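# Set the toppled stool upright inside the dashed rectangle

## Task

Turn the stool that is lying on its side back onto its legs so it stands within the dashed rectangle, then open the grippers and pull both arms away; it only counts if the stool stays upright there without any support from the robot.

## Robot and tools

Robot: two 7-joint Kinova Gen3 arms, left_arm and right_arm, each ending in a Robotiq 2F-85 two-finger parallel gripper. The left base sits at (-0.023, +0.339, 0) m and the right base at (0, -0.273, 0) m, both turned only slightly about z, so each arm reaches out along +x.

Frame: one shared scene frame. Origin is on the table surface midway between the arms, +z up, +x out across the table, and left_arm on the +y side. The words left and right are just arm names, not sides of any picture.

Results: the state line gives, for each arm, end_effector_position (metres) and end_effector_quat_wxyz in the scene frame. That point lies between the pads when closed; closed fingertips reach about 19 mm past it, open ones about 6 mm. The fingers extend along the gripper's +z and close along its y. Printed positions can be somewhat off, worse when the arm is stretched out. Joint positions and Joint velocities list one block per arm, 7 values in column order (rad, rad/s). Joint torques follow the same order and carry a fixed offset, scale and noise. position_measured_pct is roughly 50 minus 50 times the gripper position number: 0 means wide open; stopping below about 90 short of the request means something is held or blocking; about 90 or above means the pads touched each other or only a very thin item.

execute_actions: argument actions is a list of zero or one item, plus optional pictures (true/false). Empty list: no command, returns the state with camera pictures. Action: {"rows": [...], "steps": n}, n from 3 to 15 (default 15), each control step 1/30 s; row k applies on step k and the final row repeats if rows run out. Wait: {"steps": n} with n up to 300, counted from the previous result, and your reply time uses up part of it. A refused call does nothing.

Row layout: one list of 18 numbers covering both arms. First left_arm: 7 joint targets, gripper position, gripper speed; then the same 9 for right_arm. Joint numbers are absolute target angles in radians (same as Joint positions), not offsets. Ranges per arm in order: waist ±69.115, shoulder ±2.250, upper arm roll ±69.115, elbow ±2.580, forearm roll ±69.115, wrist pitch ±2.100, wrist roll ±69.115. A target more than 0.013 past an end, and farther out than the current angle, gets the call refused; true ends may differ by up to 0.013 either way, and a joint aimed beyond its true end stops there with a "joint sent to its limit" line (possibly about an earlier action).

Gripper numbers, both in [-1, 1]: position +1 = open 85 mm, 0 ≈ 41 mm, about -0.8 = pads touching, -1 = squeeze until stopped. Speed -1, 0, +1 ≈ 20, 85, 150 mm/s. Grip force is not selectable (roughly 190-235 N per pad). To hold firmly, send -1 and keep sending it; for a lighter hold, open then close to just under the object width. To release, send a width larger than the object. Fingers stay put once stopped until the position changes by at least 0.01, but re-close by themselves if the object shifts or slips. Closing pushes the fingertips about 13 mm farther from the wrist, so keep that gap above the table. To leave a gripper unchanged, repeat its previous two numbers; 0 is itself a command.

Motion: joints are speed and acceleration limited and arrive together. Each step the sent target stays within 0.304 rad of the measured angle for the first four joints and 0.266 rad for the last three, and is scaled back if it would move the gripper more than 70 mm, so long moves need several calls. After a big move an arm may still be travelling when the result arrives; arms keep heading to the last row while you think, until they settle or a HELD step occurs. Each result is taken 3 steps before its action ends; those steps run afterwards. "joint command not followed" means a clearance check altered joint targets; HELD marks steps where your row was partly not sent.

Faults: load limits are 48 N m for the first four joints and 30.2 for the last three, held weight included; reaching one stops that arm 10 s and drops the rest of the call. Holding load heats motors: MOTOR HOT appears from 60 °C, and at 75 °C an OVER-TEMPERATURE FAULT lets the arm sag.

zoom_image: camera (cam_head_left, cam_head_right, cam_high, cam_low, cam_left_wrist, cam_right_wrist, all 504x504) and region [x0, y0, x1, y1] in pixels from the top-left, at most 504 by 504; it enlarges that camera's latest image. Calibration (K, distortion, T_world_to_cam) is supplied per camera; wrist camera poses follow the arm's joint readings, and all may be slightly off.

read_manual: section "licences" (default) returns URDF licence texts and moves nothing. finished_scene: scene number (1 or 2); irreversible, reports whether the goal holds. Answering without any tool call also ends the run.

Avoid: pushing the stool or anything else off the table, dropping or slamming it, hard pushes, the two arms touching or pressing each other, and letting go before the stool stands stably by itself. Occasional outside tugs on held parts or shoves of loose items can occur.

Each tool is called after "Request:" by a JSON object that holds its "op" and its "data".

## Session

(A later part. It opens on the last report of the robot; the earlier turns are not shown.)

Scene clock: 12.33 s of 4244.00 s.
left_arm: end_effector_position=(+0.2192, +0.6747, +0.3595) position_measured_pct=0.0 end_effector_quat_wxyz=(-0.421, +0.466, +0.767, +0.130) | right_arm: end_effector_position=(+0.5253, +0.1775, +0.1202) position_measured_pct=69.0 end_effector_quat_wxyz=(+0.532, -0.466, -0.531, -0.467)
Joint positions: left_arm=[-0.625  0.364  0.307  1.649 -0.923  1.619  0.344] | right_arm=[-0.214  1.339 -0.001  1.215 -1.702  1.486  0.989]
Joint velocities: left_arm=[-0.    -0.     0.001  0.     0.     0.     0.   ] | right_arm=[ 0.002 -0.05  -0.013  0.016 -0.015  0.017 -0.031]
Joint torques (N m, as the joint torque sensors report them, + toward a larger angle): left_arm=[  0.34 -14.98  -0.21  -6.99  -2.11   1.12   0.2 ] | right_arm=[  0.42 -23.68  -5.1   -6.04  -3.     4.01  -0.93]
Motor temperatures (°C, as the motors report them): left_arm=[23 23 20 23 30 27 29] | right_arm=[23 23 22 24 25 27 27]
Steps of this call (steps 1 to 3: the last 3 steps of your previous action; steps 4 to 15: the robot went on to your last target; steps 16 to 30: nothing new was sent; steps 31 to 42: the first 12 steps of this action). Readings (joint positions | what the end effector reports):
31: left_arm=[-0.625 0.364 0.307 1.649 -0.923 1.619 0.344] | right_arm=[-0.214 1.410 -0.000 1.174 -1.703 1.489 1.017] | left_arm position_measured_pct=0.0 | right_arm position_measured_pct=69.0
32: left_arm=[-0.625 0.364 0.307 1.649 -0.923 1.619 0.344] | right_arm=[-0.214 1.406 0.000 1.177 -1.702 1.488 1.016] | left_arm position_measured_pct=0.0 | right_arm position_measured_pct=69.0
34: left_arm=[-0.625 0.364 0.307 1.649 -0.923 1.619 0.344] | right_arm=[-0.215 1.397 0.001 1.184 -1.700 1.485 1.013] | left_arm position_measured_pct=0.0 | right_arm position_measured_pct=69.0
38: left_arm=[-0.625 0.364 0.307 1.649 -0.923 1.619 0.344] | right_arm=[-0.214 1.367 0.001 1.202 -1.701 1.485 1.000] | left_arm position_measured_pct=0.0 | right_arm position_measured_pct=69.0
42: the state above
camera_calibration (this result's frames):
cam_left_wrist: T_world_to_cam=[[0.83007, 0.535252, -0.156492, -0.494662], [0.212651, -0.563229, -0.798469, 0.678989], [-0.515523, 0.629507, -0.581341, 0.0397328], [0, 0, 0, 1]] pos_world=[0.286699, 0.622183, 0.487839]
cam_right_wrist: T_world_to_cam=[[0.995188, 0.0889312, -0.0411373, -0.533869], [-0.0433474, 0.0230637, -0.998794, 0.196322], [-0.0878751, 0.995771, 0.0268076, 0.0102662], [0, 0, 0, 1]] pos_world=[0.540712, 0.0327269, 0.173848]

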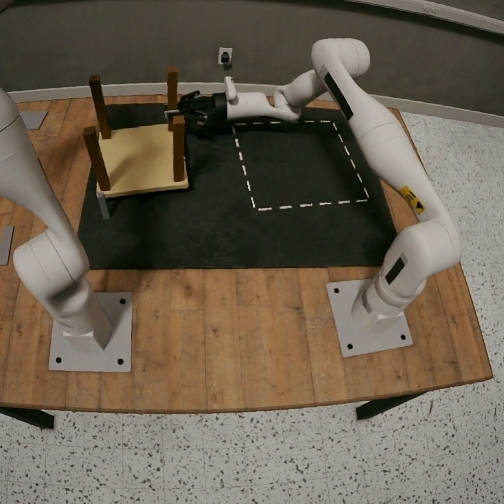

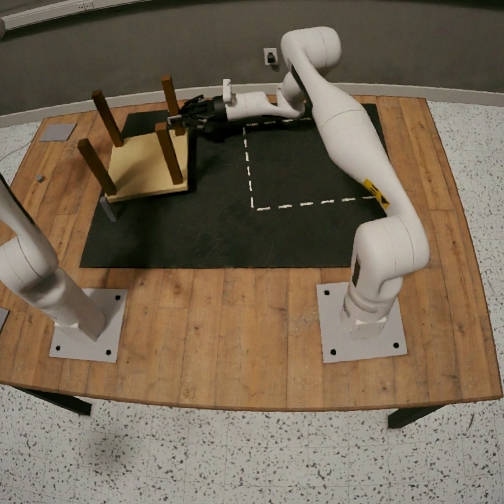

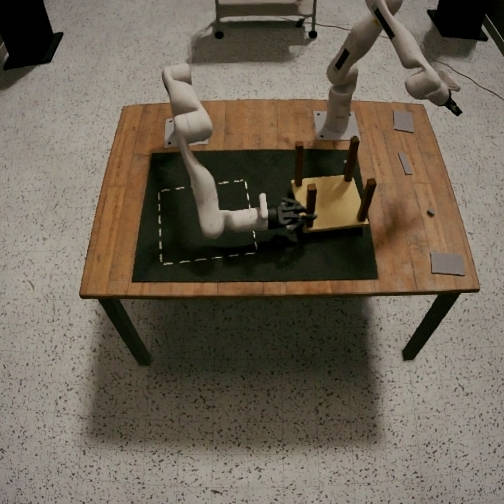

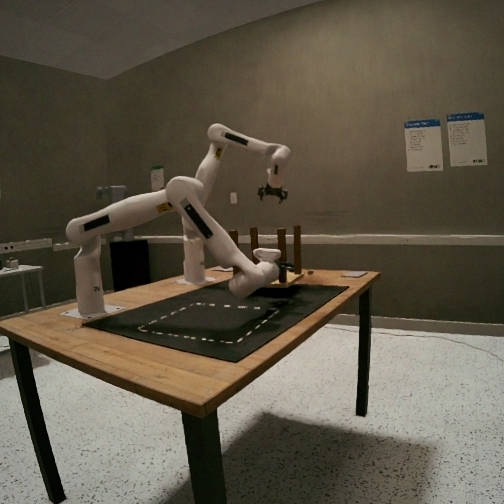

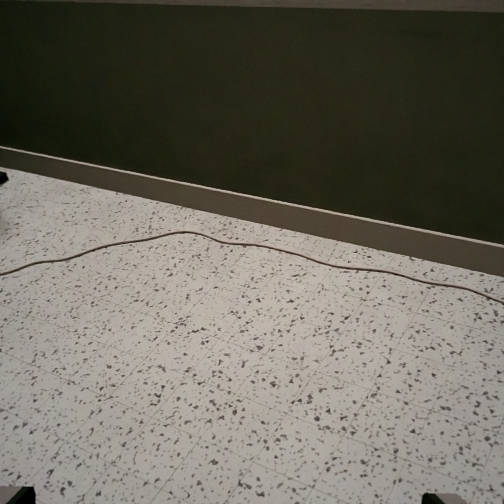

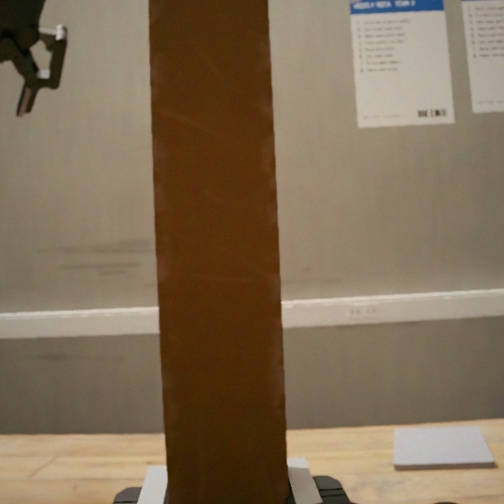

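Request:
{"op": "execute_actions", "data": {"actions": [{"rows": [[-0.625,0.364,0.307,1.649,-0.923,1.619,0.344,1,0,-0.214,1.3328,0,1.2196,-1.7006,1.4845,0.9835,-1,0],[-0.625,0.364,0.307,1.649,-0.923,1.619,0.344,1,0,-0.214,1.3242,0,1.2247,-1.7003,1.4841,0.9785,-1,0],[-0.625,0.364,0.307,1.649,-0.923,1.619,0.344,1,0,-0.214,1.3115,0,1.2322,-1.6998,1.4834,0.9735,-1,0],[-0.625,0.364,0.307,1.649,-0.923,1.619,0.344,1,0,-0.214,1.2962,0,1.2414,-1.6993,1.4826,0.9685,-1,0],[-0.625,0.364,0.307,1.649,-0.923,1.619,0.344,1,0,-0.214,1.2794,0,1.2514,-1.6987,1.4818,0.9585,-1,0],[-0.625,0.364,0.307,1.649,-0.923,1.619,0.344,1,0,-0.214,1.2626,0,1.2613,-1.6981,1.4809,0.9425,-1,0],[-0.625,0.364,0.307,1.649,-0.923,1.619,0.344,1,0,-0.214,1.2473,0,1.2705,-1.6976,1.4801,0.9205,-1,0],[-0.625,0.364,0.307,1.649,-0.923,1.619,0.344,1,0,-0.214,1.2346,0,1.2780,-1.6971,1.4794,0.8925,-1,0],[-0.625,0.364,0.307,1.649,-0.923,1.619,0.344,1,0,-0.2136,1.2260,0,1.2832,-1.6964,1.4793,0.8600,-1,0],[-0.625,0.364,0.307,1.649,-0.923,1.619,0.344,1,0,-0.2124,1.2227,0,1.2855,-1.6952,1.4800,0.8275,-1,0],[-0.625,0.364,0.307,1.649,-0.923,1.619,0.344,1,0,-0.2104,1.2225,0,1.2861,-1.6934,1.4814,0.7950,-1,0],[-0.625,0.364,0.307,1.649,-0.923,1.619,0.344,1,0,-0.2077,1.2223,0,1.2869,-1.6909,1.4833,0.7625,-1,0],[-0.625,0.364,0.307,1.649,-0.923,1.619,0.344,1,0,-0.2042,1.2220,0,1.2879,-1.6877,1.4858,0.7300,-1,0],[-0.625,0.364,0.307,1.649,-0.923,1.619,0.344,1,0,-0.2000,1.2216,0,1.2891,-1.6839,1.4888,0.6975,-1,0],[-0.625,0.364,0.307,1.649,-0.923,1.619,0.344,1,0,-0.1951,1.2212,0,1.2906,-1.6794,1.4922,0.6650,-1,0]], "steps": 15}]}}

Request:
{"op": "execute_actions", "data": {"actions": [{"rows": [[-0.625,0.364,0.307,1.649,-0.923,1.619,0.344,1,0,-0.1896,1.2207,0,1.2922,-1.6743,1.4961,0.6325,-1,0],[-0.625,0.364,0.307,1.649,-0.923,1.619,0.344,1,0,-0.1834,1.2201,0,1.2940,-1.6687,1.5005,0.6000,-1,0],[-0.625,0.364,0.307,1.649,-0.923,1.619,0.344,1,0,-0.1765,1.2196,0,1.2960,-1.6624,1.5053,0.5675,-1,0],[-0.625,0.364,0.307,1.649,-0.923,1.619,0.344,1,0,-0.1691,1.2189,0,1.2982,-1.6556,1.5104,0.5350,-1,0],[-0.625,0.364,0.307,1.649,-0.923,1.619,0.344,1,0,-0.1610,1.2182,0,1.3006,-1.6482,1.5160,0.5025,-1,0],[-0.625,0.364,0.307,1.649,-0.923,1.619,0.344,1,0,-0.1524,1.2175,0,1.3031,-1.6403,1.5218,0.4700,-1,0],[-0.625,0.364,0.307,1.649,-0.923,1.619,0.344,1,0,-0.1432,1.2167,0,1.3058,-1.6319,1.5280,0.4375,-1,0],[-0.625,0.364,0.307,1.649,-0.923,1.619,0.344,1,0,-0.1335,1.2158,0,1.3087,-1.6230,1.5345,0.4050,-1,0],[-0.625,0.364,0.307,1.649,-0.923,1.619,0.344,1,0,-0.1233,1.2149,0,1.3117,-1.6136,1.5413,0.3725,-1,0],[-0.625,0.364,0.307,1.649,-0.923,1.619,0.344,1,0,-0.1126,1.2140,0,1.3148,-1.6038,1.5484,0.3400,-1,0],[-0.625,0.364,0.307,1.649,-0.923,1.619,0.344,1,0,-0.1014,1.2131,0,1.3181,-1.5936,1.5556,0.3075,-1,0],[-0.625,0.364,0.307,1.649,-0.923,1.619,0.344,1,0,-0.0898,1.2120,0,1.3215,-1.5830,1.5631,0.2750,-1,0],[-0.625,0.364,0.307,1.649,-0.923,1.619,0.344,1,0,-0.0777,1.2110,0,1.3251,-1.5719,1.5708,0.2425,-1,0],[-0.625,0.364,0.307,1.649,-0.923,1.619,0.344,1,0,-0.0653,1.2099,0,1.3288,-1.5605,1.5786,0.2100,-1,0],[-0.625,0.364,0.307,1.649,-0.923,1.619,0.344,1,0,-0.0524,1.2088,0,1.3325,-1.5487,1.5866,0.1775,-1,0]], "steps": 15}]}}

Request:
{"op": "execute_actions", "data": {"actions": [{"rows": [[-0.625,0.364,0.307,1.649,-0.923,1.619,0.344,1,0,-0.0392,1.2077,0,1.3364,-1.5366,1.5947,0.1450,-1,0],[-0.625,0.364,0.307,1.649,-0.923,1.619,0.344,1,0,-0.0256,1.2065,0,1.3404,-1.5242,1.6029,0.1125,-1,0],[-0.625,0.364,0.307,1.649,-0.923,1.619,0.344,1,0,-0.0117,1.2053,0,1.3445,-1.5115,1.6111,0.0800,-1,0],[-0.625,0.364,0.307,1.649,-0.923,1.619,0.344,1,0,0.0025,1.2041,0,1.3487,-1.4985,1.6194,0.0475,-1,0],[-0.625,0.364,0.307,1.649,-0.923,1.619,0.344,1,0,0.0170,1.2028,0,1.3530,-1.4852,1.6278,0.0150,-1,0],[-0.625,0.364,0.307,1.649,-0.923,1.619,0.344,1,0,0.0317,1.2015,0,1.3573,-1.4717,1.6362,-0.0175,-1,0],[-0.625,0.364,0.307,1.649,-0.923,1.619,0.344,1,0,0.0467,1.2002,0,1.3617,-1.4580,1.6446,-0.0500,-1,0],[-0.625,0.364,0.307,1.649,-0.923,1.619,0.344,1,0,0.0619,1.1989,0,1.3662,-1.4440,1.6529,-0.0825,-1,0],[-0.625,0.364,0.307,1.649,-0.923,1.619,0.344,1,0,0.0774,1.1976,0,1.3707,-1.4299,1.6612,-0.1150,-1,0],[-0.625,0.364,0.307,1.649,-0.923,1.619,0.344,1,0,0.0930,1.1962,0,1.3753,-1.4156,1.6695,-0.1475,-1,0],[-0.625,0.364,0.307,1.649,-0.923,1.619,0.344,1,0,0.1088,1.1949,0,1.3800,-1.4011,1.6777,-0.1800,-1,0],[-0.625,0.364,0.307,1.649,-0.923,1.619,0.344,1,0,0.1247,1.1935,0,1.3846,-1.3866,1.6858,-0.2125,-1,0],[-0.625,0.364,0.307,1.649,-0.923,1.619,0.344,1,0,0.1407,1.1921,0,1.3894,-1.3719,1.6938,-0.2450,-1,0],[-0.625,0.364,0.307,1.649,-0.923,1.619,0.344,1,0,0.1569,1.1907,0,1.3941,-1.3571,1.7017,-0.2775,-1,0],[-0.625,0.364,0.307,1.649,-0.923,1.619,0.344,1,0,0.1731,1.1893,0,1.3989,-1.3422,1.7095,-0.3100,-1,0]], "steps": 15}]}}

Request:
{"op": "execute_actions", "data": {"actions": [{"rows": [[-0.625,0.364,0.307,1.649,-0.923,1.619,0.344,1,0,0.1894,1.1879,0,1.4037,-1.3273,1.7171,-0.3425,-1,0],[-0.625,0.364,0.307,1.649,-0.923,1.619,0.344,1,0,0.2057,1.1865,0,1.4085,-1.3124,1.7246,-0.3750,-1,0],[-0.625,0.364,0.307,1.649,-0.923,1.619,0.344,1,0,0.2221,1.1851,0,1.4133,-1.2974,1.7319,-0.4075,-1,0],[-0.625,0.364,0.307,1.649,-0.923,1.619,0.344,1,0,0.2384,1.1836,0,1.4181,-1.2824,1.7391,-0.4400,-1,0],[-0.625,0.364,0.307,1.649,-0.923,1.619,0.344,1,0,0.2547,1.1822,0,1.4229,-1.2675,1.7460,-0.4725,-1,0],[-0.625,0.364,0.307,1.649,-0.923,1.619,0.344,1,0,0.2710,1.1808,0,1.4277,-1.2526,1.7528,-0.5050,-1,0],[-0.625,0.364,0.307,1.649,-0.923,1.619,0.344,1,0,0.2872,1.1794,0,1.4325,-1.2377,1.7594,-0.5375,-1,0],[-0.625,0.364,0.307,1.649,-0.923,1.619,0.344,1,0,0.3034,1.1780,0,1.4372,-1.2229,1.7658,-0.5700,-1,0],[-0.625,0.364,0.307,1.649,-0.923,1.619,0.344,1,0,0.3194,1.1766,0,1.4420,-1.2082,1.7720,-0.6025,-1,0],[-0.625,0.364,0.307,1.649,-0.923,1.619,0.344,1,0,0.3353,1.1752,0,1.4466,-1.1937,1.7780,-0.6350,-1,0],[-0.625,0.364,0.307,1.649,-0.923,1.619,0.344,1,0,0.3511,1.1739,0,1.4513,-1.1792,1.7838,-0.6675,-1,0],[-0.625,0.364,0.307,1.649,-0.923,1.619,0.344,1,0,0.3667,1.1725,0,1.4559,-1.1649,1.7894,-0.7000,-1,0],[-0.625,0.364,0.307,1.649,-0.923,1.619,0.344,1,0,0.3822,1.1712,0,1.4604,-1.1508,1.7947,-0.7325,-1,0],[-0.625,0.364,0.307,1.649,-0.923,1.619,0.344,1,0,0.3974,1.1699,0,1.4649,-1.1368,1.7998,-0.7650,-1,0],[-0.625,0.364,0.307,1.649,-0.923,1.619,0.344,1,0,0.4124,1.1686,0,1.4693,-1.1231,1.8048,-0.7975,-1,0]], "steps": 15}]}}

Request:
{"op": "execute_actions", "data": {"actions": [{"rows": [[-0.625,0.364,0.307,1.649,-0.923,1.619,0.344,1,0,0.4271,1.1673,0,1.4736,-1.1096,1.8095,-0.8300,-1,0],[-0.625,0.364,0.307,1.649,-0.923,1.619,0.344,1,0,0.4416,1.1660,0,1.4779,-1.0963,1.8139,-0.8625,-1,0],[-0.625,0.364,0.307,1.649,-0.923,1.619,0.344,1,0,0.4558,1.1648,0,1.4821,-1.0833,1.8182,-0.8950,-1,0],[-0.625,0.364,0.307,1.649,-0.923,1.619,0.344,1,0,0.4697,1.1636,0,1.4862,-1.0706,1.8222,-0.9275,-1,0],[-0.625,0.364,0.307,1.649,-0.923,1.619,0.344,1,0,0.4833,1.1624,0,1.4902,-1.0582,1.8261,-0.9600,-1,0],[-0.625,0.364,0.307,1.649,-0.923,1.619,0.344,1,0,0.4965,1.1613,0,1.4941,-1.0461,1.8297,-0.9925,-1,0],[-0.625,0.364,0.307,1.649,-0.923,1.619,0.344,1,0,0.5094,1.1602,0,1.4978,-1.0343,1.8331,-1.0250,-1,0],[-0.625,0.364,0.307,1.649,-0.923,1.619,0.344,1,0,0.5218,1.1591,0,1.5015,-1.0229,1.8363,-1.0575,-1,0],[-0.625,0.364,0.307,1.649,-0.923,1.619,0.344,1,0,0.5339,1.1581,0,1.5051,-1.0118,1.8393,-1.0900,-1,0],[-0.625,0.364,0.307,1.649,-0.923,1.619,0.344,1,0,0.5455,1.1570,0,1.5085,-1.0012,1.8421,-1.1225,-1,0],[-0.625,0.364,0.307,1.649,-0.923,1.619,0.344,1,0,0.5567,1.1561,0,1.5118,-0.9910,1.8448,-1.1550,-1,0],[-0.625,0.364,0.307,1.649,-0.923,1.619,0.344,1,0,0.5674,1.1552,0,1.5149,-0.9812,1.8472,-1.1875,-1,0],[-0.625,0.364,0.307,1.649,-0.923,1.619,0.344,1,0,0.5776,1.1543,0,1.5179,-0.9718,1.8495,-1.2200,-1,0],[-0.625,0.364,0.307,1.649,-0.923,1.619,0.344,1,0,0.5873,1.1534,0,1.5208,-0.9629,1.8516,-1.2525,-1,0],[-0.625,0.364,0.307,1.649,-0.923,1.619,0.344,1,0,0.5965,1.1526,0,1.5235,-0.9545,1.8535,-1.2850,-1,0]], "steps": 15}]}}

Request:
{"op": "execute_actions", "data": {"actions": [{"rows": [[-0.625,0.364,0.307,1.649,-0.923,1.619,0.344,1,0,0.6051,1.1519,0,1.5260,-0.9466,1.8552,-1.3175,-1,0],[-0.625,0.364,0.307,1.649,-0.923,1.619,0.344,1,0,0.6132,1.1512,0,1.5284,-0.9392,1.8568,-1.3500,-1,0],[-0.625,0.364,0.307,1.649,-0.923,1.619,0.344,1,0,0.6206,1.1505,0,1.5306,-0.9324,1.8583,-1.3825,-1,0],[-0.625,0.364,0.307,1.649,-0.923,1.619,0.344,1,0,0.6275,1.1500,0,1.5326,-0.9261,1.8596,-1.4150,-1,0],[-0.625,0.364,0.307,1.649,-0.923,1.619,0.344,1,0,0.6337,1.1494,0,1.5344,-0.9205,1.8607,-1.4475,-1,0],[-0.625,0.364,0.307,1.649,-0.923,1.619,0.344,1,0,0.6392,1.1489,0,1.5360,-0.9154,1.8617,-1.4800,-1,0],[-0.625,0.364,0.307,1.649,-0.923,1.619,0.344,1,0,0.6441,1.1485,0,1.5375,-0.9109,1.8626,-1.5125,-1,0],[-0.625,0.364,0.307,1.649,-0.923,1.619,0.344,1,0,0.6483,1.1481,0,1.5387,-0.9071,1.8633,-1.5450,-1,0],[-0.625,0.364,0.307,1.649,-0.923,1.619,0.344,1,0,0.6518,1.1478,0,1.5397,-0.9039,1.8639,-1.5775,-1,0],[-0.625,0.364,0.307,1.649,-0.923,1.619,0.344,1,0,0.6545,1.1476,0,1.5405,-0.9014,1.8644,-1.6100,-1,0],[-0.625,0.364,0.307,1.649,-0.923,1.619,0.344,1,0,0.6565,1.1474,0,1.5411,-0.8996,1.8647,-1.6425,-1,0],[-0.625,0.364,0.307,1.649,-0.923,1.619,0.344,1,0,0.6577,1.1473,0,1.5415,-0.8985,1.8649,-1.6750,-1,0],[-0.625,0.364,0.307,1.649,-0.923,1.619,0.344,1,0,0.6581,1.1473,0,1.5416,-0.8981,1.8650,-1.7075,-1,0],[-0.625,0.364,0.307,1.649,-0.923,1.619,0.344,1,0,0.6581,1.1473,0,1.5416,-0.8981,1.8650,-1.7400,-1,0],[-0.625,0.364,0.307,1.649,-0.923,1.619,0.344,1,0,0.6581,1.1473,0,1.5416,-0.8981,1.8650,-1.7725,-1,0]], "steps": 15}]}}

Request:
{"op": "execute_actions", "data": {"actions": [{"rows": [[-0.625,0.364,0.307,1.649,-0.923,1.619,0.344,1,0,0.6581,1.1473,0,1.5416,-0.8981,1.8650,-1.8050,-1,0],[-0.625,0.364,0.307,1.649,-0.923,1.619,0.344,1,0,0.6581,1.1473,0,1.5416,-0.8981,1.8650,-1.8375,-1,0],[-0.625,0.364,0.307,1.649,-0.923,1.619,0.344,1,0,0.6581,1.1473,0,1.5416,-0.8981,1.8650,-1.8655,-1,0],[-0.625,0.364,0.307,1.649,-0.923,1.619,0.344,1,0,0.6581,1.1473,0,1.5416,-0.8981,1.8650,-1.8875,-1,0],[-0.625,0.364,0.307,1.649,-0.923,1.619,0.344,1,0,0.6581,1.1473,0,1.5416,-0.8981,1.8650,-1.9035,-1,0],[-0.625,0.364,0.307,1.649,-0.923,1.619,0.344,1,0,0.6581,1.1473,0,1.5416,-0.8981,1.8650,-1.9135,-1,0],[-0.625,0.364,0.307,1.649,-0.923,1.619,0.344,1,0,0.6581,1.1473,0,1.5416,-0.8981,1.8650,-1.9200,-1,0]], "steps": 15}], "pictures": true}}

Scene clock: 16.67 s of 4244.00 s.
left_arm: end_effector_position=(+0.2192, +0.6747, +0.3595) position_measured_pct=0.0 end_effector_quat_wxyz=(-0.421, +0.466, +0.767, +0.130) | right_arm: end_effector_position=(+0.5238, +0.1764, +0.1727) position_measured_pct=69.0 end_effector_quat_wxyz=(+0.556, -0.492, -0.506, -0.438)
Joint positions: left_arm=[-0.625  0.364  0.307  1.649 -0.923  1.619  0.344] | right_arm=[-0.213  1.229 -0.001  1.281 -1.697  1.481  0.841]
Joint velocities: left_arm=[ 0.001 -0.001  0.     0.001  0.    -0.001  0.001] | right_arm=[ 0.029 -0.11  -0.013  0.079  0.039  0.017 -0.895]
Joint torques (N m, as the joint torque sensors report them, + toward a larger angle): left_arm=[  0.27 -15.03  -0.19  -7.    -2.09   1.28   0.19] | right_arm=[  1.37 -24.39  -4.29  -7.17  -3.22   3.93  -0.46]
Motor temperatures (°C, as the motors report them): left_arm=[23 23 20 23 30 27 29] | right_arm=[23 23 22 24 25 27 27]
Steps of this call (steps 1 to 3: the last 3 steps of your previous action; steps 4 to 15: the robot went on to your last target; steps 16 to 90: nothing new was sent; then 0.93 s passed at rest; steps 91 to 102: the first 12 steps of this action). Readings (joint positions | what the end effector reports):
91: left_arm=[-0.625 0.364 0.307 1.649 -0.923 1.619 0.344] | right_arm=[-0.214 1.335 0.000 1.218 -1.701 1.484 0.988] | left_arm position_measured_pct=0.0 | right_arm position_measured_pct=69.0
92: left_arm=[-0.625 0.364 0.307 1.649 -0.923 1.619 0.344] | right_arm=[-0.214 1.332 0.000 1.220 -1.700 1.484 0.985] | left_arm position_measured_pct=0.0 | right_arm position_measured_pct=69.0
94: left_arm=[-0.625 0.364 0.307 1.649 -0.923 1.619 0.344] | right_arm=[-0.214 1.318 0.001 1.229 -1.699 1.483 0.978] | left_arm position_measured_pct=0.0 | right_arm position_measured_pct=69.0
98: left_arm=[-0.625 0.364 0.307 1.649 -0.923 1.619 0.344] | right_arm=[-0.214 1.267 0.000 1.258 -1.698 1.481 0.944] | left_arm position_measured_pct=0.0 | right_arm position_measured_pct=69.0
102: the state above

Scene clock: 17.17 s of 4244.00 s.
left_arm: end_effector_position=(+0.2192, +0.6747, +0.3595) position_measured_pct=0.0 end_effector_quat_wxyz=(-0.421, +0.466, +0.767, +0.130) | right_arm: end_effector_position=(+0.5243, +0.1203, +0.1748) position_measured_pct=69.0 end_effector_quat_wxyz=(+0.647, -0.599, -0.375, -0.285)
Joint positions: left_arm=[-0.625  0.364  0.307  1.649 -0.923  1.619  0.344] | right_arm=[-0.118  1.214 -0.     1.313 -1.609  1.544  0.36 ]
Joint velocities: left_arm=[ 0.001  0.001  0.    -0.    -0.001  0.001  0.001] | right_arm=[ 0.317 -0.027 -0.001  0.094  0.288  0.21  -0.971]
Joint torques (N m, as the joint torque sensors report them, + toward a larger angle): left_arm=[  0.44 -15.09  -0.1   -7.05  -2.03   1.28   0.19] | right_arm=[  0.68 -27.7   -5.07  -6.81  -3.57   4.69  -0.92]
Motor temperatures (°C, as the motors report them): left_arm=[23 23 20 23 30 27 29] | right_arm=[23 23 22 24 25 27 27]
Steps of this call (steps 1 to 3: the last 3 steps of your previous action; steps 4 to 15: the first 12 steps of this action). Readings (joint positions | what the end effector reports):
4: left_arm=[-0.625 0.364 0.307 1.649 -0.923 1.619 0.344] | right_arm=[-0.202 1.223 -0.001 1.288 -1.685 1.487 0.716] | left_arm position_measured_pct=0.0 | right_arm position_measured_pct=69.0
5: left_arm=[-0.625 0.364 0.307 1.649 -0.923 1.619 0.344] | right_arm=[-0.197 1.223 -0.000 1.290 -1.681 1.490 0.684] | left_arm position_measured_pct=0.0 | right_arm position_measured_pct=69.0
7: left_arm=[-0.625 0.364 0.307 1.649 -0.923 1.619 0.344] | right_arm=[-0.186 1.221 -0.000 1.293 -1.671 1.498 0.620] | left_arm position_measured_pct=0.0 | right_arm position_measured_pct=69.0
11: left_arm=[-0.625 0.364 0.307 1.649 -0.923 1.619 0.344] | right_arm=[-0.156 1.218 -0.000 1.302 -1.645 1.519 0.490] | left_arm position_measured_pct=0.0 | right_arm position_measured_pct=69.0
15: the state above

Scene clock: 17.67 s of 4244.00 s.
left_arm: end_effector_position=(+0.2192, +0.6747, +0.3595) position_measured_pct=0.0 end_effector_quat_wxyz=(-0.421, +0.466, +0.767, +0.130) | right_arm: end_effector_position=(+0.5107, +0.0035, +0.1740) position_measured_pct=69.0 end_effector_quat_wxyz=(+0.700, -0.675, -0.209, -0.097)
Joint positions: left_arm=[-0.625  0.364  0.307  1.649 -0.923  1.619  0.344] | right_arm=[ 0.084  1.197 -0.     1.372 -1.425  1.664 -0.127]
Joint velocities: left_arm=[ 0.001  0.001 -0.001 -0.    -0.     0.002 -0.001] | right_arm=[ 0.466 -0.038  0.001  0.138  0.424  0.247 -0.972]
Joint torques (N m, as the joint torque sensors report them, + toward a larger angle): left_arm=[  0.48 -15.28  -0.19  -6.95  -2.12   1.27   0.23] | right_arm=[  0.83 -25.85  -5.34  -4.85  -3.59   4.95  -0.55]
Motor temperatures (°C, as the motors report them): left_arm=[23 23 20 23 30 27 29] | right_arm=[23 23 22 24 25 27 27]
Steps of this call (steps 1 to 3: the last 3 steps of your previous action; steps 4 to 15: the first 12 steps of this action). Readings (joint positions | what the end effector reports):
4: left_arm=[-0.625 0.364 0.307 1.649 -0.923 1.619 0.344] | right_arm=[-0.072 1.210 -0.000 1.327 -1.567 1.574 0.230] | left_arm position_measured_pct=0.0 | right_arm position_measured_pct=69.0
5: left_arm=[-0.625 0.364 0.307 1.649 -0.923 1.619 0.344] | right_arm=[-0.059 1.209 -0.000 1.330 -1.556 1.582 0.198] | left_arm position_measured_pct=0.0 | right_arm position_measured_pct=69.0
7: left_arm=[-0.625 0.364 0.307 1.649 -0.923 1.619 0.344] | right_arm=[-0.033 1.207 -0.000 1.338 -1.532 1.598 0.133] | left_arm position_measured_pct=0.0 | right_arm position_measured_pct=69.0
11: left_arm=[-0.625 0.364 0.307 1.649 -0.923 1.619 0.344] | right_arm=[0.023 1.202 -0.000 1.355 -1.480 1.631 0.003] | left_arm position_measured_pct=0.0 | right_arm position_measured_pct=69.0
15: the state above

Scene clock: 18.17 s of 4244.00 s.
left_arm: end_effector_position=(+0.2192, +0.6747, +0.3595) position_measured_pct=0.0 end_effector_quat_wxyz=(-0.421, +0.466, +0.767, +0.130) | right_arm: end_effector_position=(+0.4698, -0.1258, +0.1738) position_measured_pct=69.0 end_effector_quat_wxyz=(+0.699, -0.707, -0.012, +0.104)
Joint positions: left_arm=[-0.625  0.364  0.307  1.649 -0.923  1.619  0.344] | right_arm=[ 0.325  1.176 -0.     1.444 -1.203  1.774 -0.614]
Joint velocities: left_arm=[-0.001  0.    -0.001 -0.    -0.001  0.002 -0.   ] | right_arm=[ 0.462 -0.043 -0.012  0.148  0.444  0.177 -0.971]
Joint torques (N m, as the joint torque sensors report them, + toward a larger angle): left_arm=[  0.27 -14.96   0.01  -7.17  -2.04   1.2    0.2 ] | right_arm=[  0.56 -23.83  -4.29  -3.65  -3.14   5.19  -0.32]
Motor temperatures (°C, as the motors report them): left_arm=[23 23 20 23 30 27 29] | right_arm=[23 23 22 24 25 27 27]
Steps of this call (steps 1 to 3: the last 3 steps of your previous action; steps 4 to 15: the first 12 steps of this action). Readings (joint positions | what the end effector reports):
4: left_arm=[-0.625 0.364 0.307 1.649 -0.923 1.619 0.344] | right_arm=[0.147 1.191 -0.000 1.391 -1.366 1.697 -0.257] | left_arm position_measured_pct=0.0 | right_arm position_measured_pct=69.0
5: left_arm=[-0.625 0.364 0.307 1.649 -0.923 1.619 0.344] | right_arm=[0.163 1.190 -0.000 1.396 -1.352 1.704 -0.290] | left_arm position_measured_pct=0.0 | right_arm position_measured_pct=69.0
7: left_arm=[-0.625 0.364 0.307 1.649 -0.923 1.619 0.344] | right_arm=[0.196 1.187 -0.000 1.405 -1.322 1.720 -0.355] | left_arm position_measured_pct=0.0 | right_arm position_measured_pct=69.0
11: left_arm=[-0.625 0.364 0.307 1.649 -0.923 1.619 0.344] | right_arm=[0.261 1.182 0.000 1.425 -1.262 1.748 -0.485] | left_arm position_measured_pct=0.0 | right_arm position_measured_pct=69.0
15: the state above

Scene clock: 18.67 s of 4244.00 s.
left_arm: end_effector_position=(+0.2192, +0.6747, +0.3595) position_measured_pct=0.0 end_effector_quat_wxyz=(-0.421, +0.466, +0.767, +0.130) | right_arm: end_effector_position=(+0.4148, -0.2246, +0.1744) position_measured_pct=69.0 end_effector_quat_wxyz=(+0.643, -0.681, +0.192, +0.293)
Joint positions: left_arm=[-0.625  0.364  0.307  1.649 -0.923  1.619  0.344] | right_arm=[ 0.537  1.158  0.     1.506 -1.008  1.84  -1.102]
Joint velocities: left_arm=[-0.001 -0.    -0.    -0.     0.     0.    -0.   ] | right_arm=[ 0.351 -0.03  -0.     0.103  0.318  0.084 -0.972]
Joint torques (N m, as the joint torque sensors report them, + toward a larger angle): left_arm=[  0.34 -15.06  -0.02  -7.04  -2.03   1.26   0.15] | right_arm=[  0.03 -22.81  -4.32  -2.86  -2.58   5.06   0.09]
Motor temperatures (°C, as the motors report them): left_arm=[23 23 20 23 30 27 29] | right_arm=[23 23 22 24 25 27 27]
Steps of this call (steps 1 to 3: the last 3 steps of your previous action; steps 4 to 15: the first 12 steps of this action). Readings (joint positions | what the end effector reports):
4: left_arm=[-0.625 0.364 0.307 1.649 -0.923 1.619 0.344] | right_arm=[0.382 1.171 -0.003 1.463 -1.143 1.795 -0.744] | left_arm position_measured_pct=0.0 | right_arm position_measured_pct=69.0
5: left_arm=[-0.625 0.364 0.307 1.649 -0.923 1.619 0.344] | right_arm=[0.396 1.169 -0.003 1.468 -1.129 1.800 -0.777] | left_arm position_measured_pct=0.0 | right_arm position_measured_pct=69.0
7: left_arm=[-0.625 0.364 0.307 1.649 -0.923 1.619 0.344] | right_arm=[0.427 1.167 -0.002 1.476 -1.105 1.811 -0.842] | left_arm position_measured_pct=0.0 | right_arm position_measured_pct=69.0
11: left_arm=[-0.625 0.364 0.307 1.649 -0.923 1.619 0.344] | right_arm=[0.486 1.162 0.000 1.491 -1.054 1.827 -0.972] | left_arm position_measured_pct=0.0 | right_arm position_measured_pct=69.0
15: the state above

Scene clock: 19.17 s of 4244.00 s.
left_arm: end_effector_position=(+0.2192, +0.6747, +0.3595) position_measured_pct=0.0 end_effector_quat_wxyz=(-0.421, +0.466, +0.767, +0.130) | right_arm: end_effector_position=(+0.3789, -0.2704, +0.1748) position_measured_pct=69.0 end_effector_quat_wxyz=(+0.545, -0.604, +0.369, +0.450)
Joint positions: left_arm=[-0.625  0.364  0.307  1.649 -0.923  1.619  0.344] | right_arm=[ 0.651  1.148  0.     1.54  -0.904  1.864 -1.59 ]
Joint velocities: left_arm=[ 0.001 -0.    -0.001  0.     0.001  0.001  0.001] | right_arm=[ 0.083 -0.006 -0.001  0.026  0.077  0.015 -0.972]
Joint torques (N m, as the joint torque sensors report them, + toward a larger angle): left_arm=[  0.21 -14.99  -0.05  -7.01  -2.12   1.29   0.17] | right_arm=[ -0.31 -22.27  -4.83  -2.29  -2.57   5.59   0.54]
Motor temperatures (°C, as the motors report them): left_arm=[23 23 20 23 30 27 29] | right_arm=[23 23 22 24 25 27 27]
Steps of this call (steps 1 to 3: the last 3 steps of your previous action; steps 4 to 15: the first 12 steps of this action). Readings (joint positions | what the end effector reports):
4: left_arm=[-0.625 0.364 0.307 1.649 -0.923 1.619 0.344] | right_arm=[0.580 1.154 0.000 1.519 -0.969 1.850 -1.232] | left_arm position_measured_pct=0.0 | right_arm position_measured_pct=69.0
5: left_arm=[-0.625 0.364 0.307 1.649 -0.923 1.619 0.344] | right_arm=[0.589 1.153 0.000 1.521 -0.960 1.852 -1.265] | left_arm position_measured_pct=0.0 | right_arm position_measured_pct=69.0
7: left_arm=[-0.625 0.364 0.307 1.649 -0.923 1.619 0.344] | right_arm=[0.607 1.152 0.000 1.527 -0.945 1.856 -1.330] | left_arm position_measured_pct=0.0 | right_arm position_measured_pct=69.0
11: left_arm=[-0.625 0.364 0.307 1.649 -0.923 1.619 0.344] | right_arm=[0.634 1.149 0.000 1.535 -0.919 1.861 -1.460] | left_arm position_measured_pct=0.0 | right_arm position_measured_pct=69.0
15: the state above

Scene clock: 19.67 s of 4244.00 s.
left_arm: end_effector_position=(+0.2192, +0.6747, +0.3595) position_measured_pct=0.0 end_effector_quat_wxyz=(-0.421, +0.466, +0.767, +0.130) | right_arm: end_effector_position=(+0.3769, -0.2731, +0.1748) position_measured_pct=69.0 end_effector_quat_wxyz=(+0.464, -0.534, +0.464, +0.534)
Joint positions: left_arm=[-0.625  0.364  0.307  1.649 -0.923  1.619  0.344] | right_arm=[ 0.658  1.147  0.     1.542 -0.898  1.865 -1.92 ]
Joint velocities: left_arm=[ 0.     0.    -0.001  0.    -0.001  0.001  0.   ] | right_arm=[-0.    -0.001 -0.001  0.001  0.     0.002 -0.   ]
Joint torques (N m, as the joint torque sensors report them, + toward a larger angle): left_arm=[  0.3  -15.17  -0.09  -7.06  -2.     1.28   0.22] | right_arm=[  0.57 -22.17  -3.87  -2.62  -2.47   5.76   0.79]
Motor temperatures (°C, as the motors report them): left_arm=[23 23 20 23 30 27 29] | right_arm=[23 23 22 24 25 27 27]
Steps of this call (steps 1 to 3: the last 3 steps of your previous action; steps 4 to 15: the first 12 steps of this action). Readings (joint positions | what the end effector reports):
4: left_arm=[-0.625 0.364 0.307 1.649 -0.923 1.619 0.344] | right_arm=[0.657 1.147 0.000 1.541 -0.898 1.865 -1.720] | left_arm position_measured_pct=0.0 | right_arm position_measured_pct=69.0
5: left_arm=[-0.625 0.364 0.307 1.649 -0.923 1.619 0.344] | right_arm=[0.657 1.147 0.000 1.541 -0.898 1.865 -1.752] | left_arm position_measured_pct=0.0 | right_arm position_measured_pct=69.0
7: left_arm=[-0.625 0.364 0.307 1.649 -0.923 1.619 0.344] | right_arm=[0.658 1.147 0.000 1.542 -0.898 1.865 -1.816] | left_arm position_measured_pct=0.0 | right_arm position_measured_pct=69.0
11: left_arm=[-0.625 0.364 0.307 1.649 -0.923 1.619 0.344] | right_arm=[0.658 1.147 0.000 1.542 -0.898 1.865 -1.909] | left_arm position_measured_pct=0.0 | right_arm position_measured_pct=69.0
15: the state above
camera_calibration (this result's frames):
cam_left_wrist: T_world_to_cam=[[0.83007, 0.535252, -0.156492, -0.494662], [0.212651, -0.563229, -0.798469, 0.678989], [-0.515523, 0.629507, -0.581341, 0.0397329], [0, 0, 0, 1]] pos_world=[0.286699, 0.622183, 0.487839]
cam_right_wrist: T_world_to_cam=[[-0.982671, -0.180821, 0.0407528, 0.313619], [0.0355918, 0.0316964, 0.998864, -0.121803], [-0.181908, 0.983005, -0.0247114, 0.48534], [0, 0, 0, 1]] pos_world=[0.400806, -0.416522, 0.120878]

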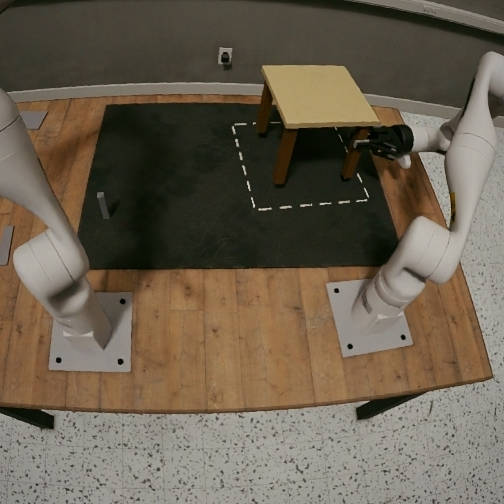

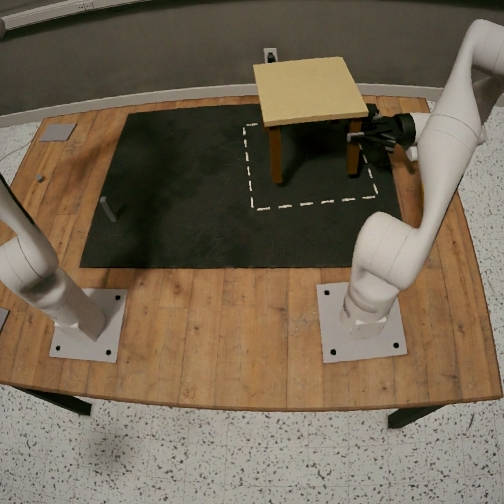

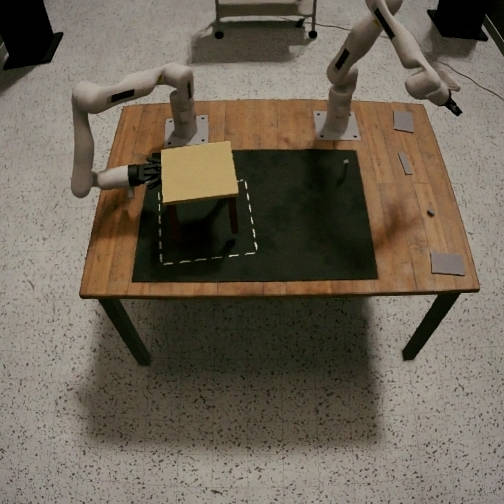

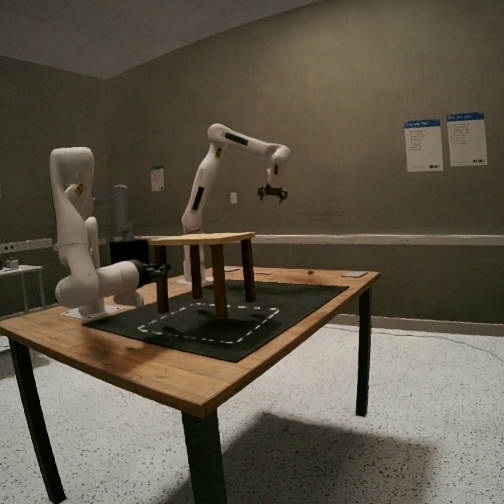

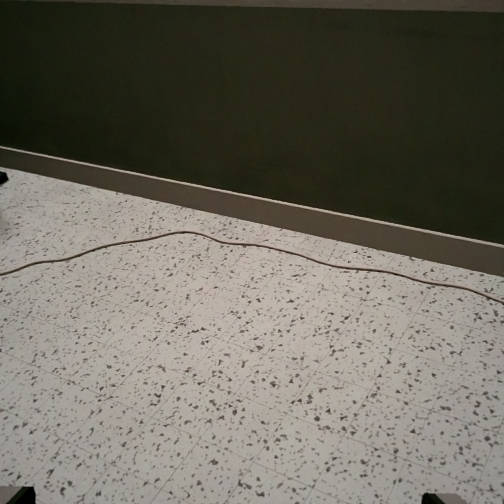

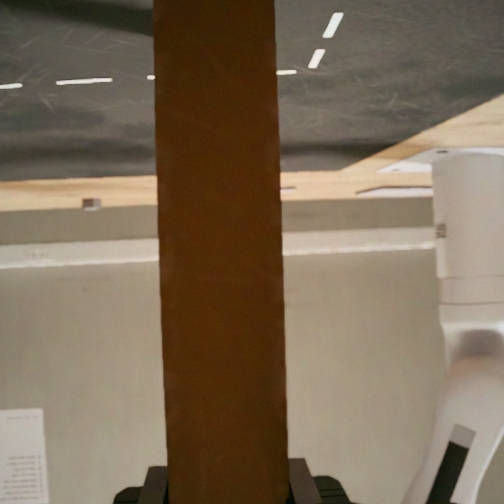

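Request:
{"op": "zoom_image", "data": {"camera": "cam_low", "region": [120, 215, 300, 355]}}

Request:
{"op": "zoom_image", "data": {"camera": "cam_head_left", "region": [220, 50, 420, 230]}}

Request:
{"op": "zoom_image", "data": {"camera": "cam_high", "region": [120, 130, 280, 280]}}

Region (120, 215, 300, 355) of cam_low's 504x504 image, scaled by 2.800, with more detail than that image has.

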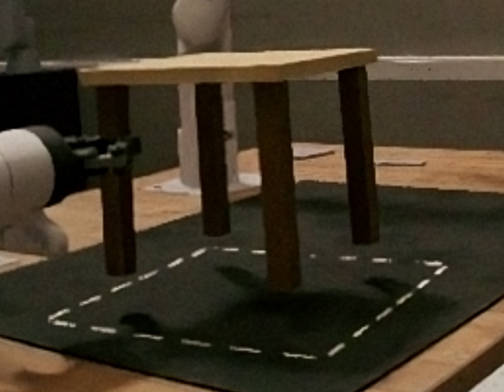

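Region (220, 50, 420, 230) of cam_head_left's 504x504 image, scaled by 2.520, with more detail than that image has; it fills the top 454 rows of this view, and the rest is white.

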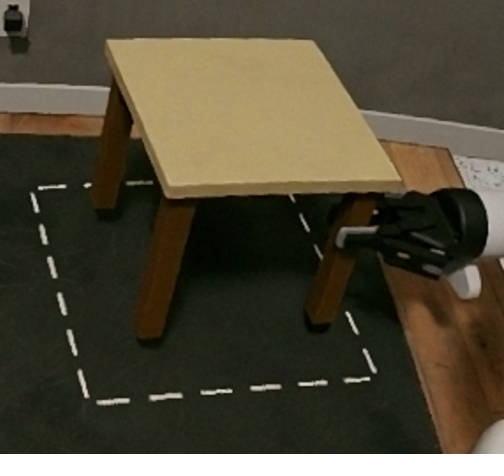

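Region (120, 130, 280, 280) of cam_high's 504x504 image, scaled by 3.150, with more detail than that image has; it fills the top 472 rows of this view, and the rest is white.

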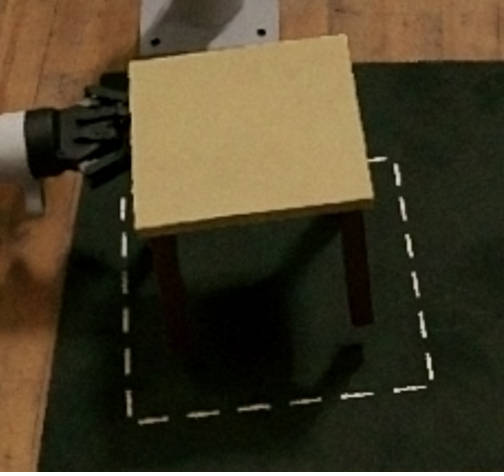

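Request:
{"op": "execute_actions", "data": {"actions": [{"rows": [[-0.625,0.364,0.307,1.649,-0.923,1.619,0.344,1,0,0.6581,1.1488,0,1.5410,-0.8979,1.8645,-1.9193,-1,0],[-0.625,0.364,0.307,1.649,-0.923,1.619,0.344,1,0,0.6581,1.1529,0,1.5392,-0.8974,1.8630,-1.9174,-1,0],[-0.625,0.364,0.307,1.649,-0.923,1.619,0.344,1,0,0.6581,1.1589,0,1.5366,-0.8966,1.8609,-1.9146,-1,0],[-0.625,0.364,0.307,1.649,-0.923,1.619,0.344,1,0,0.6581,1.1663,0,1.5335,-0.8956,1.8582,-1.9112,-1,0],[-0.625,0.364,0.307,1.649,-0.923,1.619,0.344,1,0,0.6581,1.1743,0,1.5300,-0.8946,1.8554,-1.9075,-1,0],[-0.625,0.364,0.307,1.649,-0.923,1.619,0.344,1,0,0.6581,1.1822,0,1.5266,-0.8936,1.8526,-1.9037,-1,0],[-0.625,0.364,0.307,1.649,-0.923,1.619,0.344,1,0,0.6581,1.1896,0,1.5235,-0.8926,1.8499,-1.9003,-1,0],[-0.625,0.364,0.307,1.649,-0.923,1.619,0.344,1,0,0.6581,1.1956,0,1.5209,-0.8918,1.8478,-1.8975,-1,0],[-0.625,0.364,0.307,1.649,-0.923,1.619,0.344,1,0,0.6581,1.1997,0,1.5191,-0.8913,1.8463,-1.8956,-1,0],[-0.625,0.364,0.307,1.649,-0.923,1.619,0.344,1,0,0.6581,1.2012,0,1.5185,-0.8911,1.8458,-1.8949,-1,0]], "steps": 15}], "pictures": true}}

Request:
{"op": "zoom_image", "data": {"camera": "cam_low", "region": [120, 215, 300, 355]}}

Scene clock: 21.23 s of 4244.00 s.
left_arm: end_effector_position=(+0.2192, +0.6747, +0.3595) position_measured_pct=0.0 end_effector_quat_wxyz=(-0.421, +0.466, +0.767, +0.130) | right_arm: end_effector_position=(+0.3768, -0.2732, +0.1502) position_measured_pct=69.0 end_effector_quat_wxyz=(+0.463, -0.534, +0.464, +0.533)
Joint positions: left_arm=[-0.625  0.364  0.307  1.649 -0.923  1.619  0.344] | right_arm=[ 0.658  1.199  0.001  1.519 -0.891  1.845 -1.895]
Joint velocities: left_arm=[ 0.    -0.001  0.001 -0.001 -0.    -0.001  0.001] | right_arm=[ 0.001  0.01   0.001 -0.01  -0.     0.     0.009]
Joint torques (N m, as the joint torque sensors report them, + toward a larger angle): left_arm=[  0.3  -15.23  -0.25  -7.13  -2.1    1.21   0.21] | right_arm=[  0.14 -23.57  -4.93  -1.76  -2.4    6.16   0.99]
Motor temperatures (°C, as the motors report them): left_arm=[23 23 20 23 30 27 29] | right_arm=[23 24 22 24 25 27 27]
Steps of this call (steps 1 to 3: the last 3 steps of your previous action; steps 4 to 15: the robot went on to your last target; steps 16 to 35: nothing new was sent; steps 36 to 47: the first 12 steps of this action). Readings (joint positions | what the end effector reports):
36: left_arm=[-0.625 0.364 0.307 1.649 -0.923 1.619 0.344] | right_arm=[0.658 1.148 -0.000 1.541 -0.898 1.865 -1.920] | left_arm position_measured_pct=0.0 | right_arm position_measured_pct=69.0
37: left_arm=[-0.625 0.364 0.307 1.649 -0.923 1.619 0.344] | right_arm=[0.658 1.150 -0.000 1.541 -0.898 1.865 -1.919] | left_arm position_measured_pct=0.0 | right_arm position_measured_pct=69.0
39: left_arm=[-0.625 0.364 0.307 1.649 -0.923 1.619 0.344] | right_arm=[0.658 1.158 -0.000 1.537 -0.897 1.863 -1.916] | left_arm position_measured_pct=0.0 | right_arm position_measured_pct=69.0
43: left_arm=[-0.625 0.364 0.307 1.649 -0.923 1.619 0.344] | right_arm=[0.658 1.184 -0.000 1.526 -0.893 1.852 -1.903] | left_arm position_measured_pct=0.0 | right_arm position_measured_pct=69.0
47: the state above
camera_calibration (this result's frames):
cam_left_wrist: T_world_to_cam=[[0.83007, 0.535252, -0.156492, -0.494662], [0.212651, -0.563229, -0.798469, 0.678989], [-0.515523, 0.629507, -0.581341, 0.0397328], [0, 0, 0, 1]] pos_world=[0.286699, 0.622183, 0.487839]
cam_right_wrist: T_world_to_cam=[[-0.982694, -0.180761, 0.0404799, 0.314631], [0.0349527, 0.03366, 0.998822, -0.0964121], [-0.18191, 0.982951, -0.0267594, 0.485158], [0, 0, 0, 1]] pos_world=[0.400811, -0.416768, 0.0965449]

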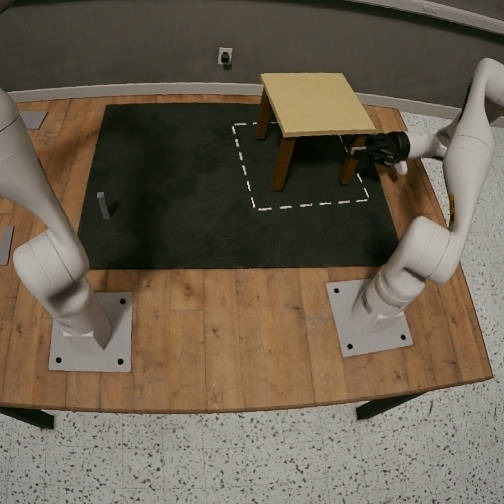

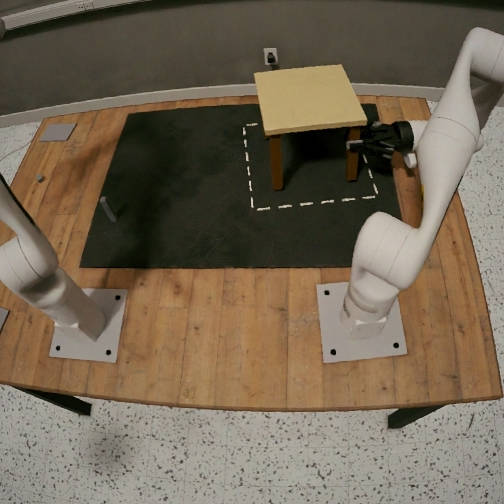

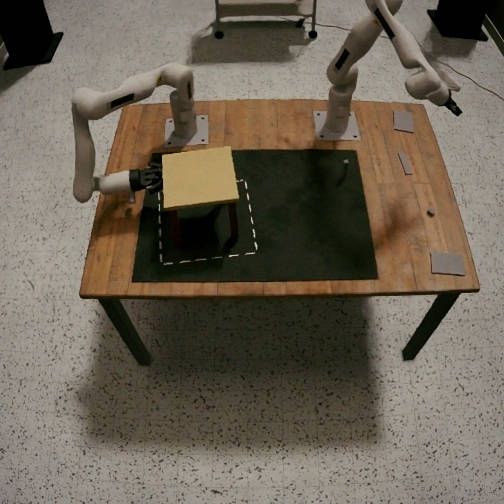

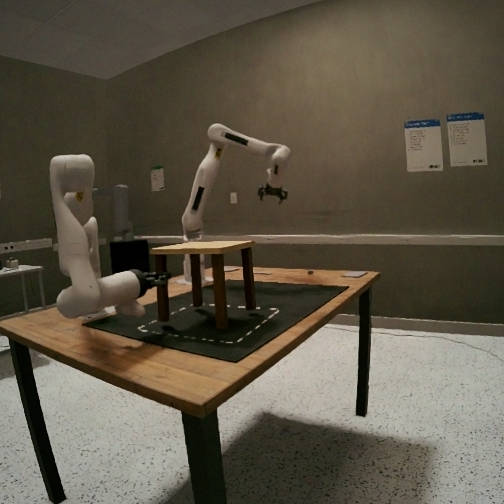

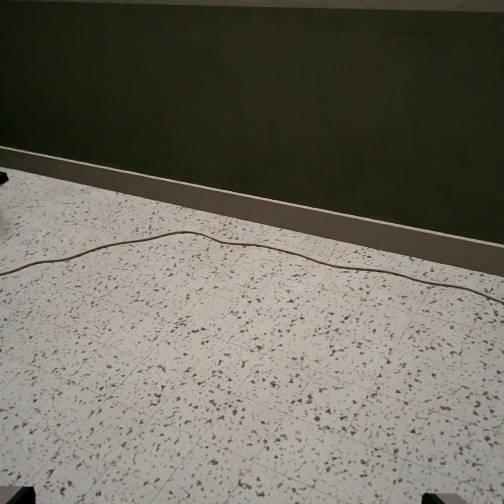

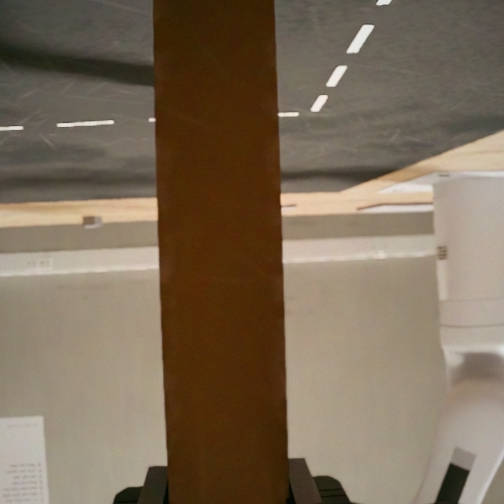

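Region (120, 215, 300, 355) of cam_low's 504x504 image, scaled by 2.800, with more detail than that image has.

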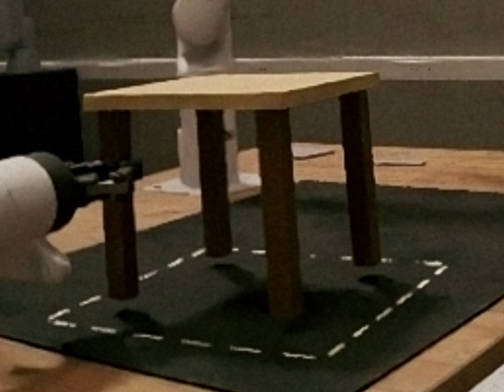

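Request:
{"op": "execute_actions", "data": {"actions": [{"rows": [[-0.625,0.364,0.307,1.649,-0.923,1.619,0.344,1,0,0.6581,1.2034,0,1.5176,-0.8908,1.8450,-1.8939,-1,0],[-0.625,0.364,0.307,1.649,-0.923,1.619,0.344,1,0,0.6581,1.2066,0,1.5162,-0.8904,1.8439,-1.8924,-1,0],[-0.625,0.364,0.307,1.649,-0.923,1.619,0.344,1,0,0.6581,1.2098,0,1.5148,-0.8900,1.8427,-1.8909,-1,0],[-0.625,0.364,0.307,1.649,-0.923,1.619,0.344,1,0,0.6581,1.2131,0,1.5134,-0.8896,1.8416,-1.8894,-1,0],[-0.625,0.364,0.307,1.649,-0.923,1.619,0.344,1,0,0.6581,1.2163,0,1.5118,-0.8891,1.8404,-1.8879,-1,0],[-0.625,0.364,0.307,1.649,-0.923,1.619,0.344,1,0,0.6581,1.2184,0,1.5108,-0.8889,1.8397,-1.8869,-1,0],[-0.625,0.364,0.307,1.649,-0.923,1.619,0.344,1,0,0.6581,1.2206,0,1.5098,-0.8886,1.8389,-1.8859,-1,0]], "steps": 12}]}}

Scene clock: 21.77 s of 4244.00 s.
left_arm: end_effector_position=(+0.2192, +0.6747, +0.3595) position_measured_pct=0.0 end_effector_quat_wxyz=(-0.421, +0.466, +0.767, +0.130) | right_arm: end_effector_position=(+0.3766, -0.2730, +0.1410) position_measured_pct=69.0 end_effector_quat_wxyz=(+0.464, -0.534, +0.464, +0.533)
Joint positions: left_arm=[-0.625  0.364  0.307  1.649 -0.923  1.619  0.344] | right_arm=[ 0.658  1.22   0.     1.51  -0.888  1.839 -1.886]
Joint velocities: left_arm=[-0.001 -0.001 -0.     0.     0.001 -0.    -0.   ] | right_arm=[-0.     0.006  0.003 -0.007  0.004 -0.006  0.005]
Joint torques (N m, as the joint torque sensors report them, + toward a larger angle): left_arm=[  0.49 -15.12  -0.22  -7.18  -2.     1.31   0.28] | right_arm=[  0.23 -23.81  -4.83  -1.32  -2.37   5.89   0.61]
Motor temperatures (°C, as the motors report them): left_arm=[23 23 20 23 30 27 29] | right_arm=[23 24 22 24 25 27 27]
Steps of this call (steps 1 to 3: the last 3 steps of your previous action; steps 4 to 7: the robot went on to your last target; steps 8 to 16: the first 9 steps of this action). Readings (joint positions | what the end effector reports):
8: left_arm=[-0.625 0.364 0.307 1.649 -0.923 1.619 0.344] | right_arm=[0.658 1.202 -0.000 1.518 -0.891 1.846 -1.895] | left_arm position_measured_pct=0.0 | right_arm position_measured_pct=69.0
9: left_arm=[-0.625 0.364 0.307 1.649 -0.923 1.619 0.344] | right_arm=[0.658 1.204 -0.000 1.517 -0.891 1.846 -1.894] | left_arm position_measured_pct=0.0 | right_arm position_measured_pct=69.0
11: left_arm=[-0.625 0.364 0.307 1.649 -0.923 1.619 0.344] | right_arm=[0.658 1.209 -0.000 1.515 -0.890 1.843 -1.891] | left_arm position_measured_pct=0.0 | right_arm position_measured_pct=69.0
15: left_arm=[-0.625 0.364 0.307 1.649 -0.923 1.619 0.344] | right_arm=[0.658 1.219 0.000 1.510 -0.889 1.839 -1.886] | left_arm position_measured_pct=0.0 | right_arm position_measured_pct=69.0
16: the state above

Still carrying the load. Lowering another 4 mm slowly.

Request:
{"op": "execute_actions", "data": {"actions": [{"rows": [[-0.625,0.364,0.307,1.649,-0.923,1.619,0.344,1,0,0.6581,1.2228,0,1.5088,-0.8883,1.8381,-1.8849,-1,0],[-0.625,0.364,0.307,1.649,-0.923,1.619,0.344,1,0,0.6581,1.2249,0,1.5078,-0.8880,1.8374,-1.8839,-1,0],[-0.625,0.364,0.307,1.649,-0.923,1.619,0.344,1,0,0.6581,1.2271,0,1.5068,-0.8878,1.8366,-1.8829,-1,0],[-0.625,0.364,0.307,1.649,-0.923,1.619,0.344,1,0,0.6581,1.2292,0,1.5058,-0.8875,1.8358,-1.8819,-1,0]], "steps": 10}]}}

Scene clock: 22.10 s of 4244.00 s.
left_arm: end_effector_position=(+0.2192, +0.6747, +0.3595) position_measured_pct=0.0 end_effector_quat_wxyz=(-0.421, +0.466, +0.767, +0.130) | right_arm: end_effector_position=(+0.3766, -0.2729, +0.1370) position_measured_pct=69.0 end_effector_quat_wxyz=(+0.464, -0.534, +0.464, +0.533)
Joint positions: left_arm=[-0.625  0.364  0.307  1.649 -0.923  1.619  0.344] | right_arm=[ 0.658  1.229 -0.     1.506 -0.888  1.836 -1.882]
Joint velocities: left_arm=[-0.001 -0.001 -0.003  0.    -0.    -0.    -0.001] | right_arm=[-0.002  0.004  0.004 -0.003  0.003 -0.006 -0.002]
Joint torques (N m, as the joint torque sensors report them, + toward a larger angle): left_arm=[  0.33 -15.01  -0.19  -7.07  -2.08   1.2    0.12] | right_arm=[  0.55 -22.62  -4.14  -1.65  -2.16   5.17   0.72]
Motor temperatures (°C, as the motors report them): left_arm=[23 23 20 23 30 27 29] | right_arm=[23 24 22 24 25 27 27]
Steps of this call (steps 1 to 3: the last 3 steps of your previous action; steps 4 to 10: the first 7 steps of this action). Readings (joint positions | what the end effector reports):
4: left_arm=[-0.625 0.364 0.307 1.649 -0.923 1.619 0.344] | right_arm=[0.658 1.221 -0.000 1.510 -0.889 1.839 -1.886] | left_arm position_measured_pct=0.0 | right_arm position_measured_pct=69.0
5: left_arm=[-0.625 0.364 0.307 1.649 -0.923 1.619 0.344] | right_arm=[0.658 1.223 -0.000 1.509 -0.889 1.839 -1.885] | left_arm position_measured_pct=0.0 | right_arm position_measured_pct=69.0
7: left_arm=[-0.625 0.364 0.307 1.649 -0.923 1.619 0.344] | right_arm=[0.658 1.227 -0.000 1.507 -0.888 1.837 -1.883] | left_arm position_measured_pct=0.0 | right_arm position_measured_pct=69.0
10: the state above


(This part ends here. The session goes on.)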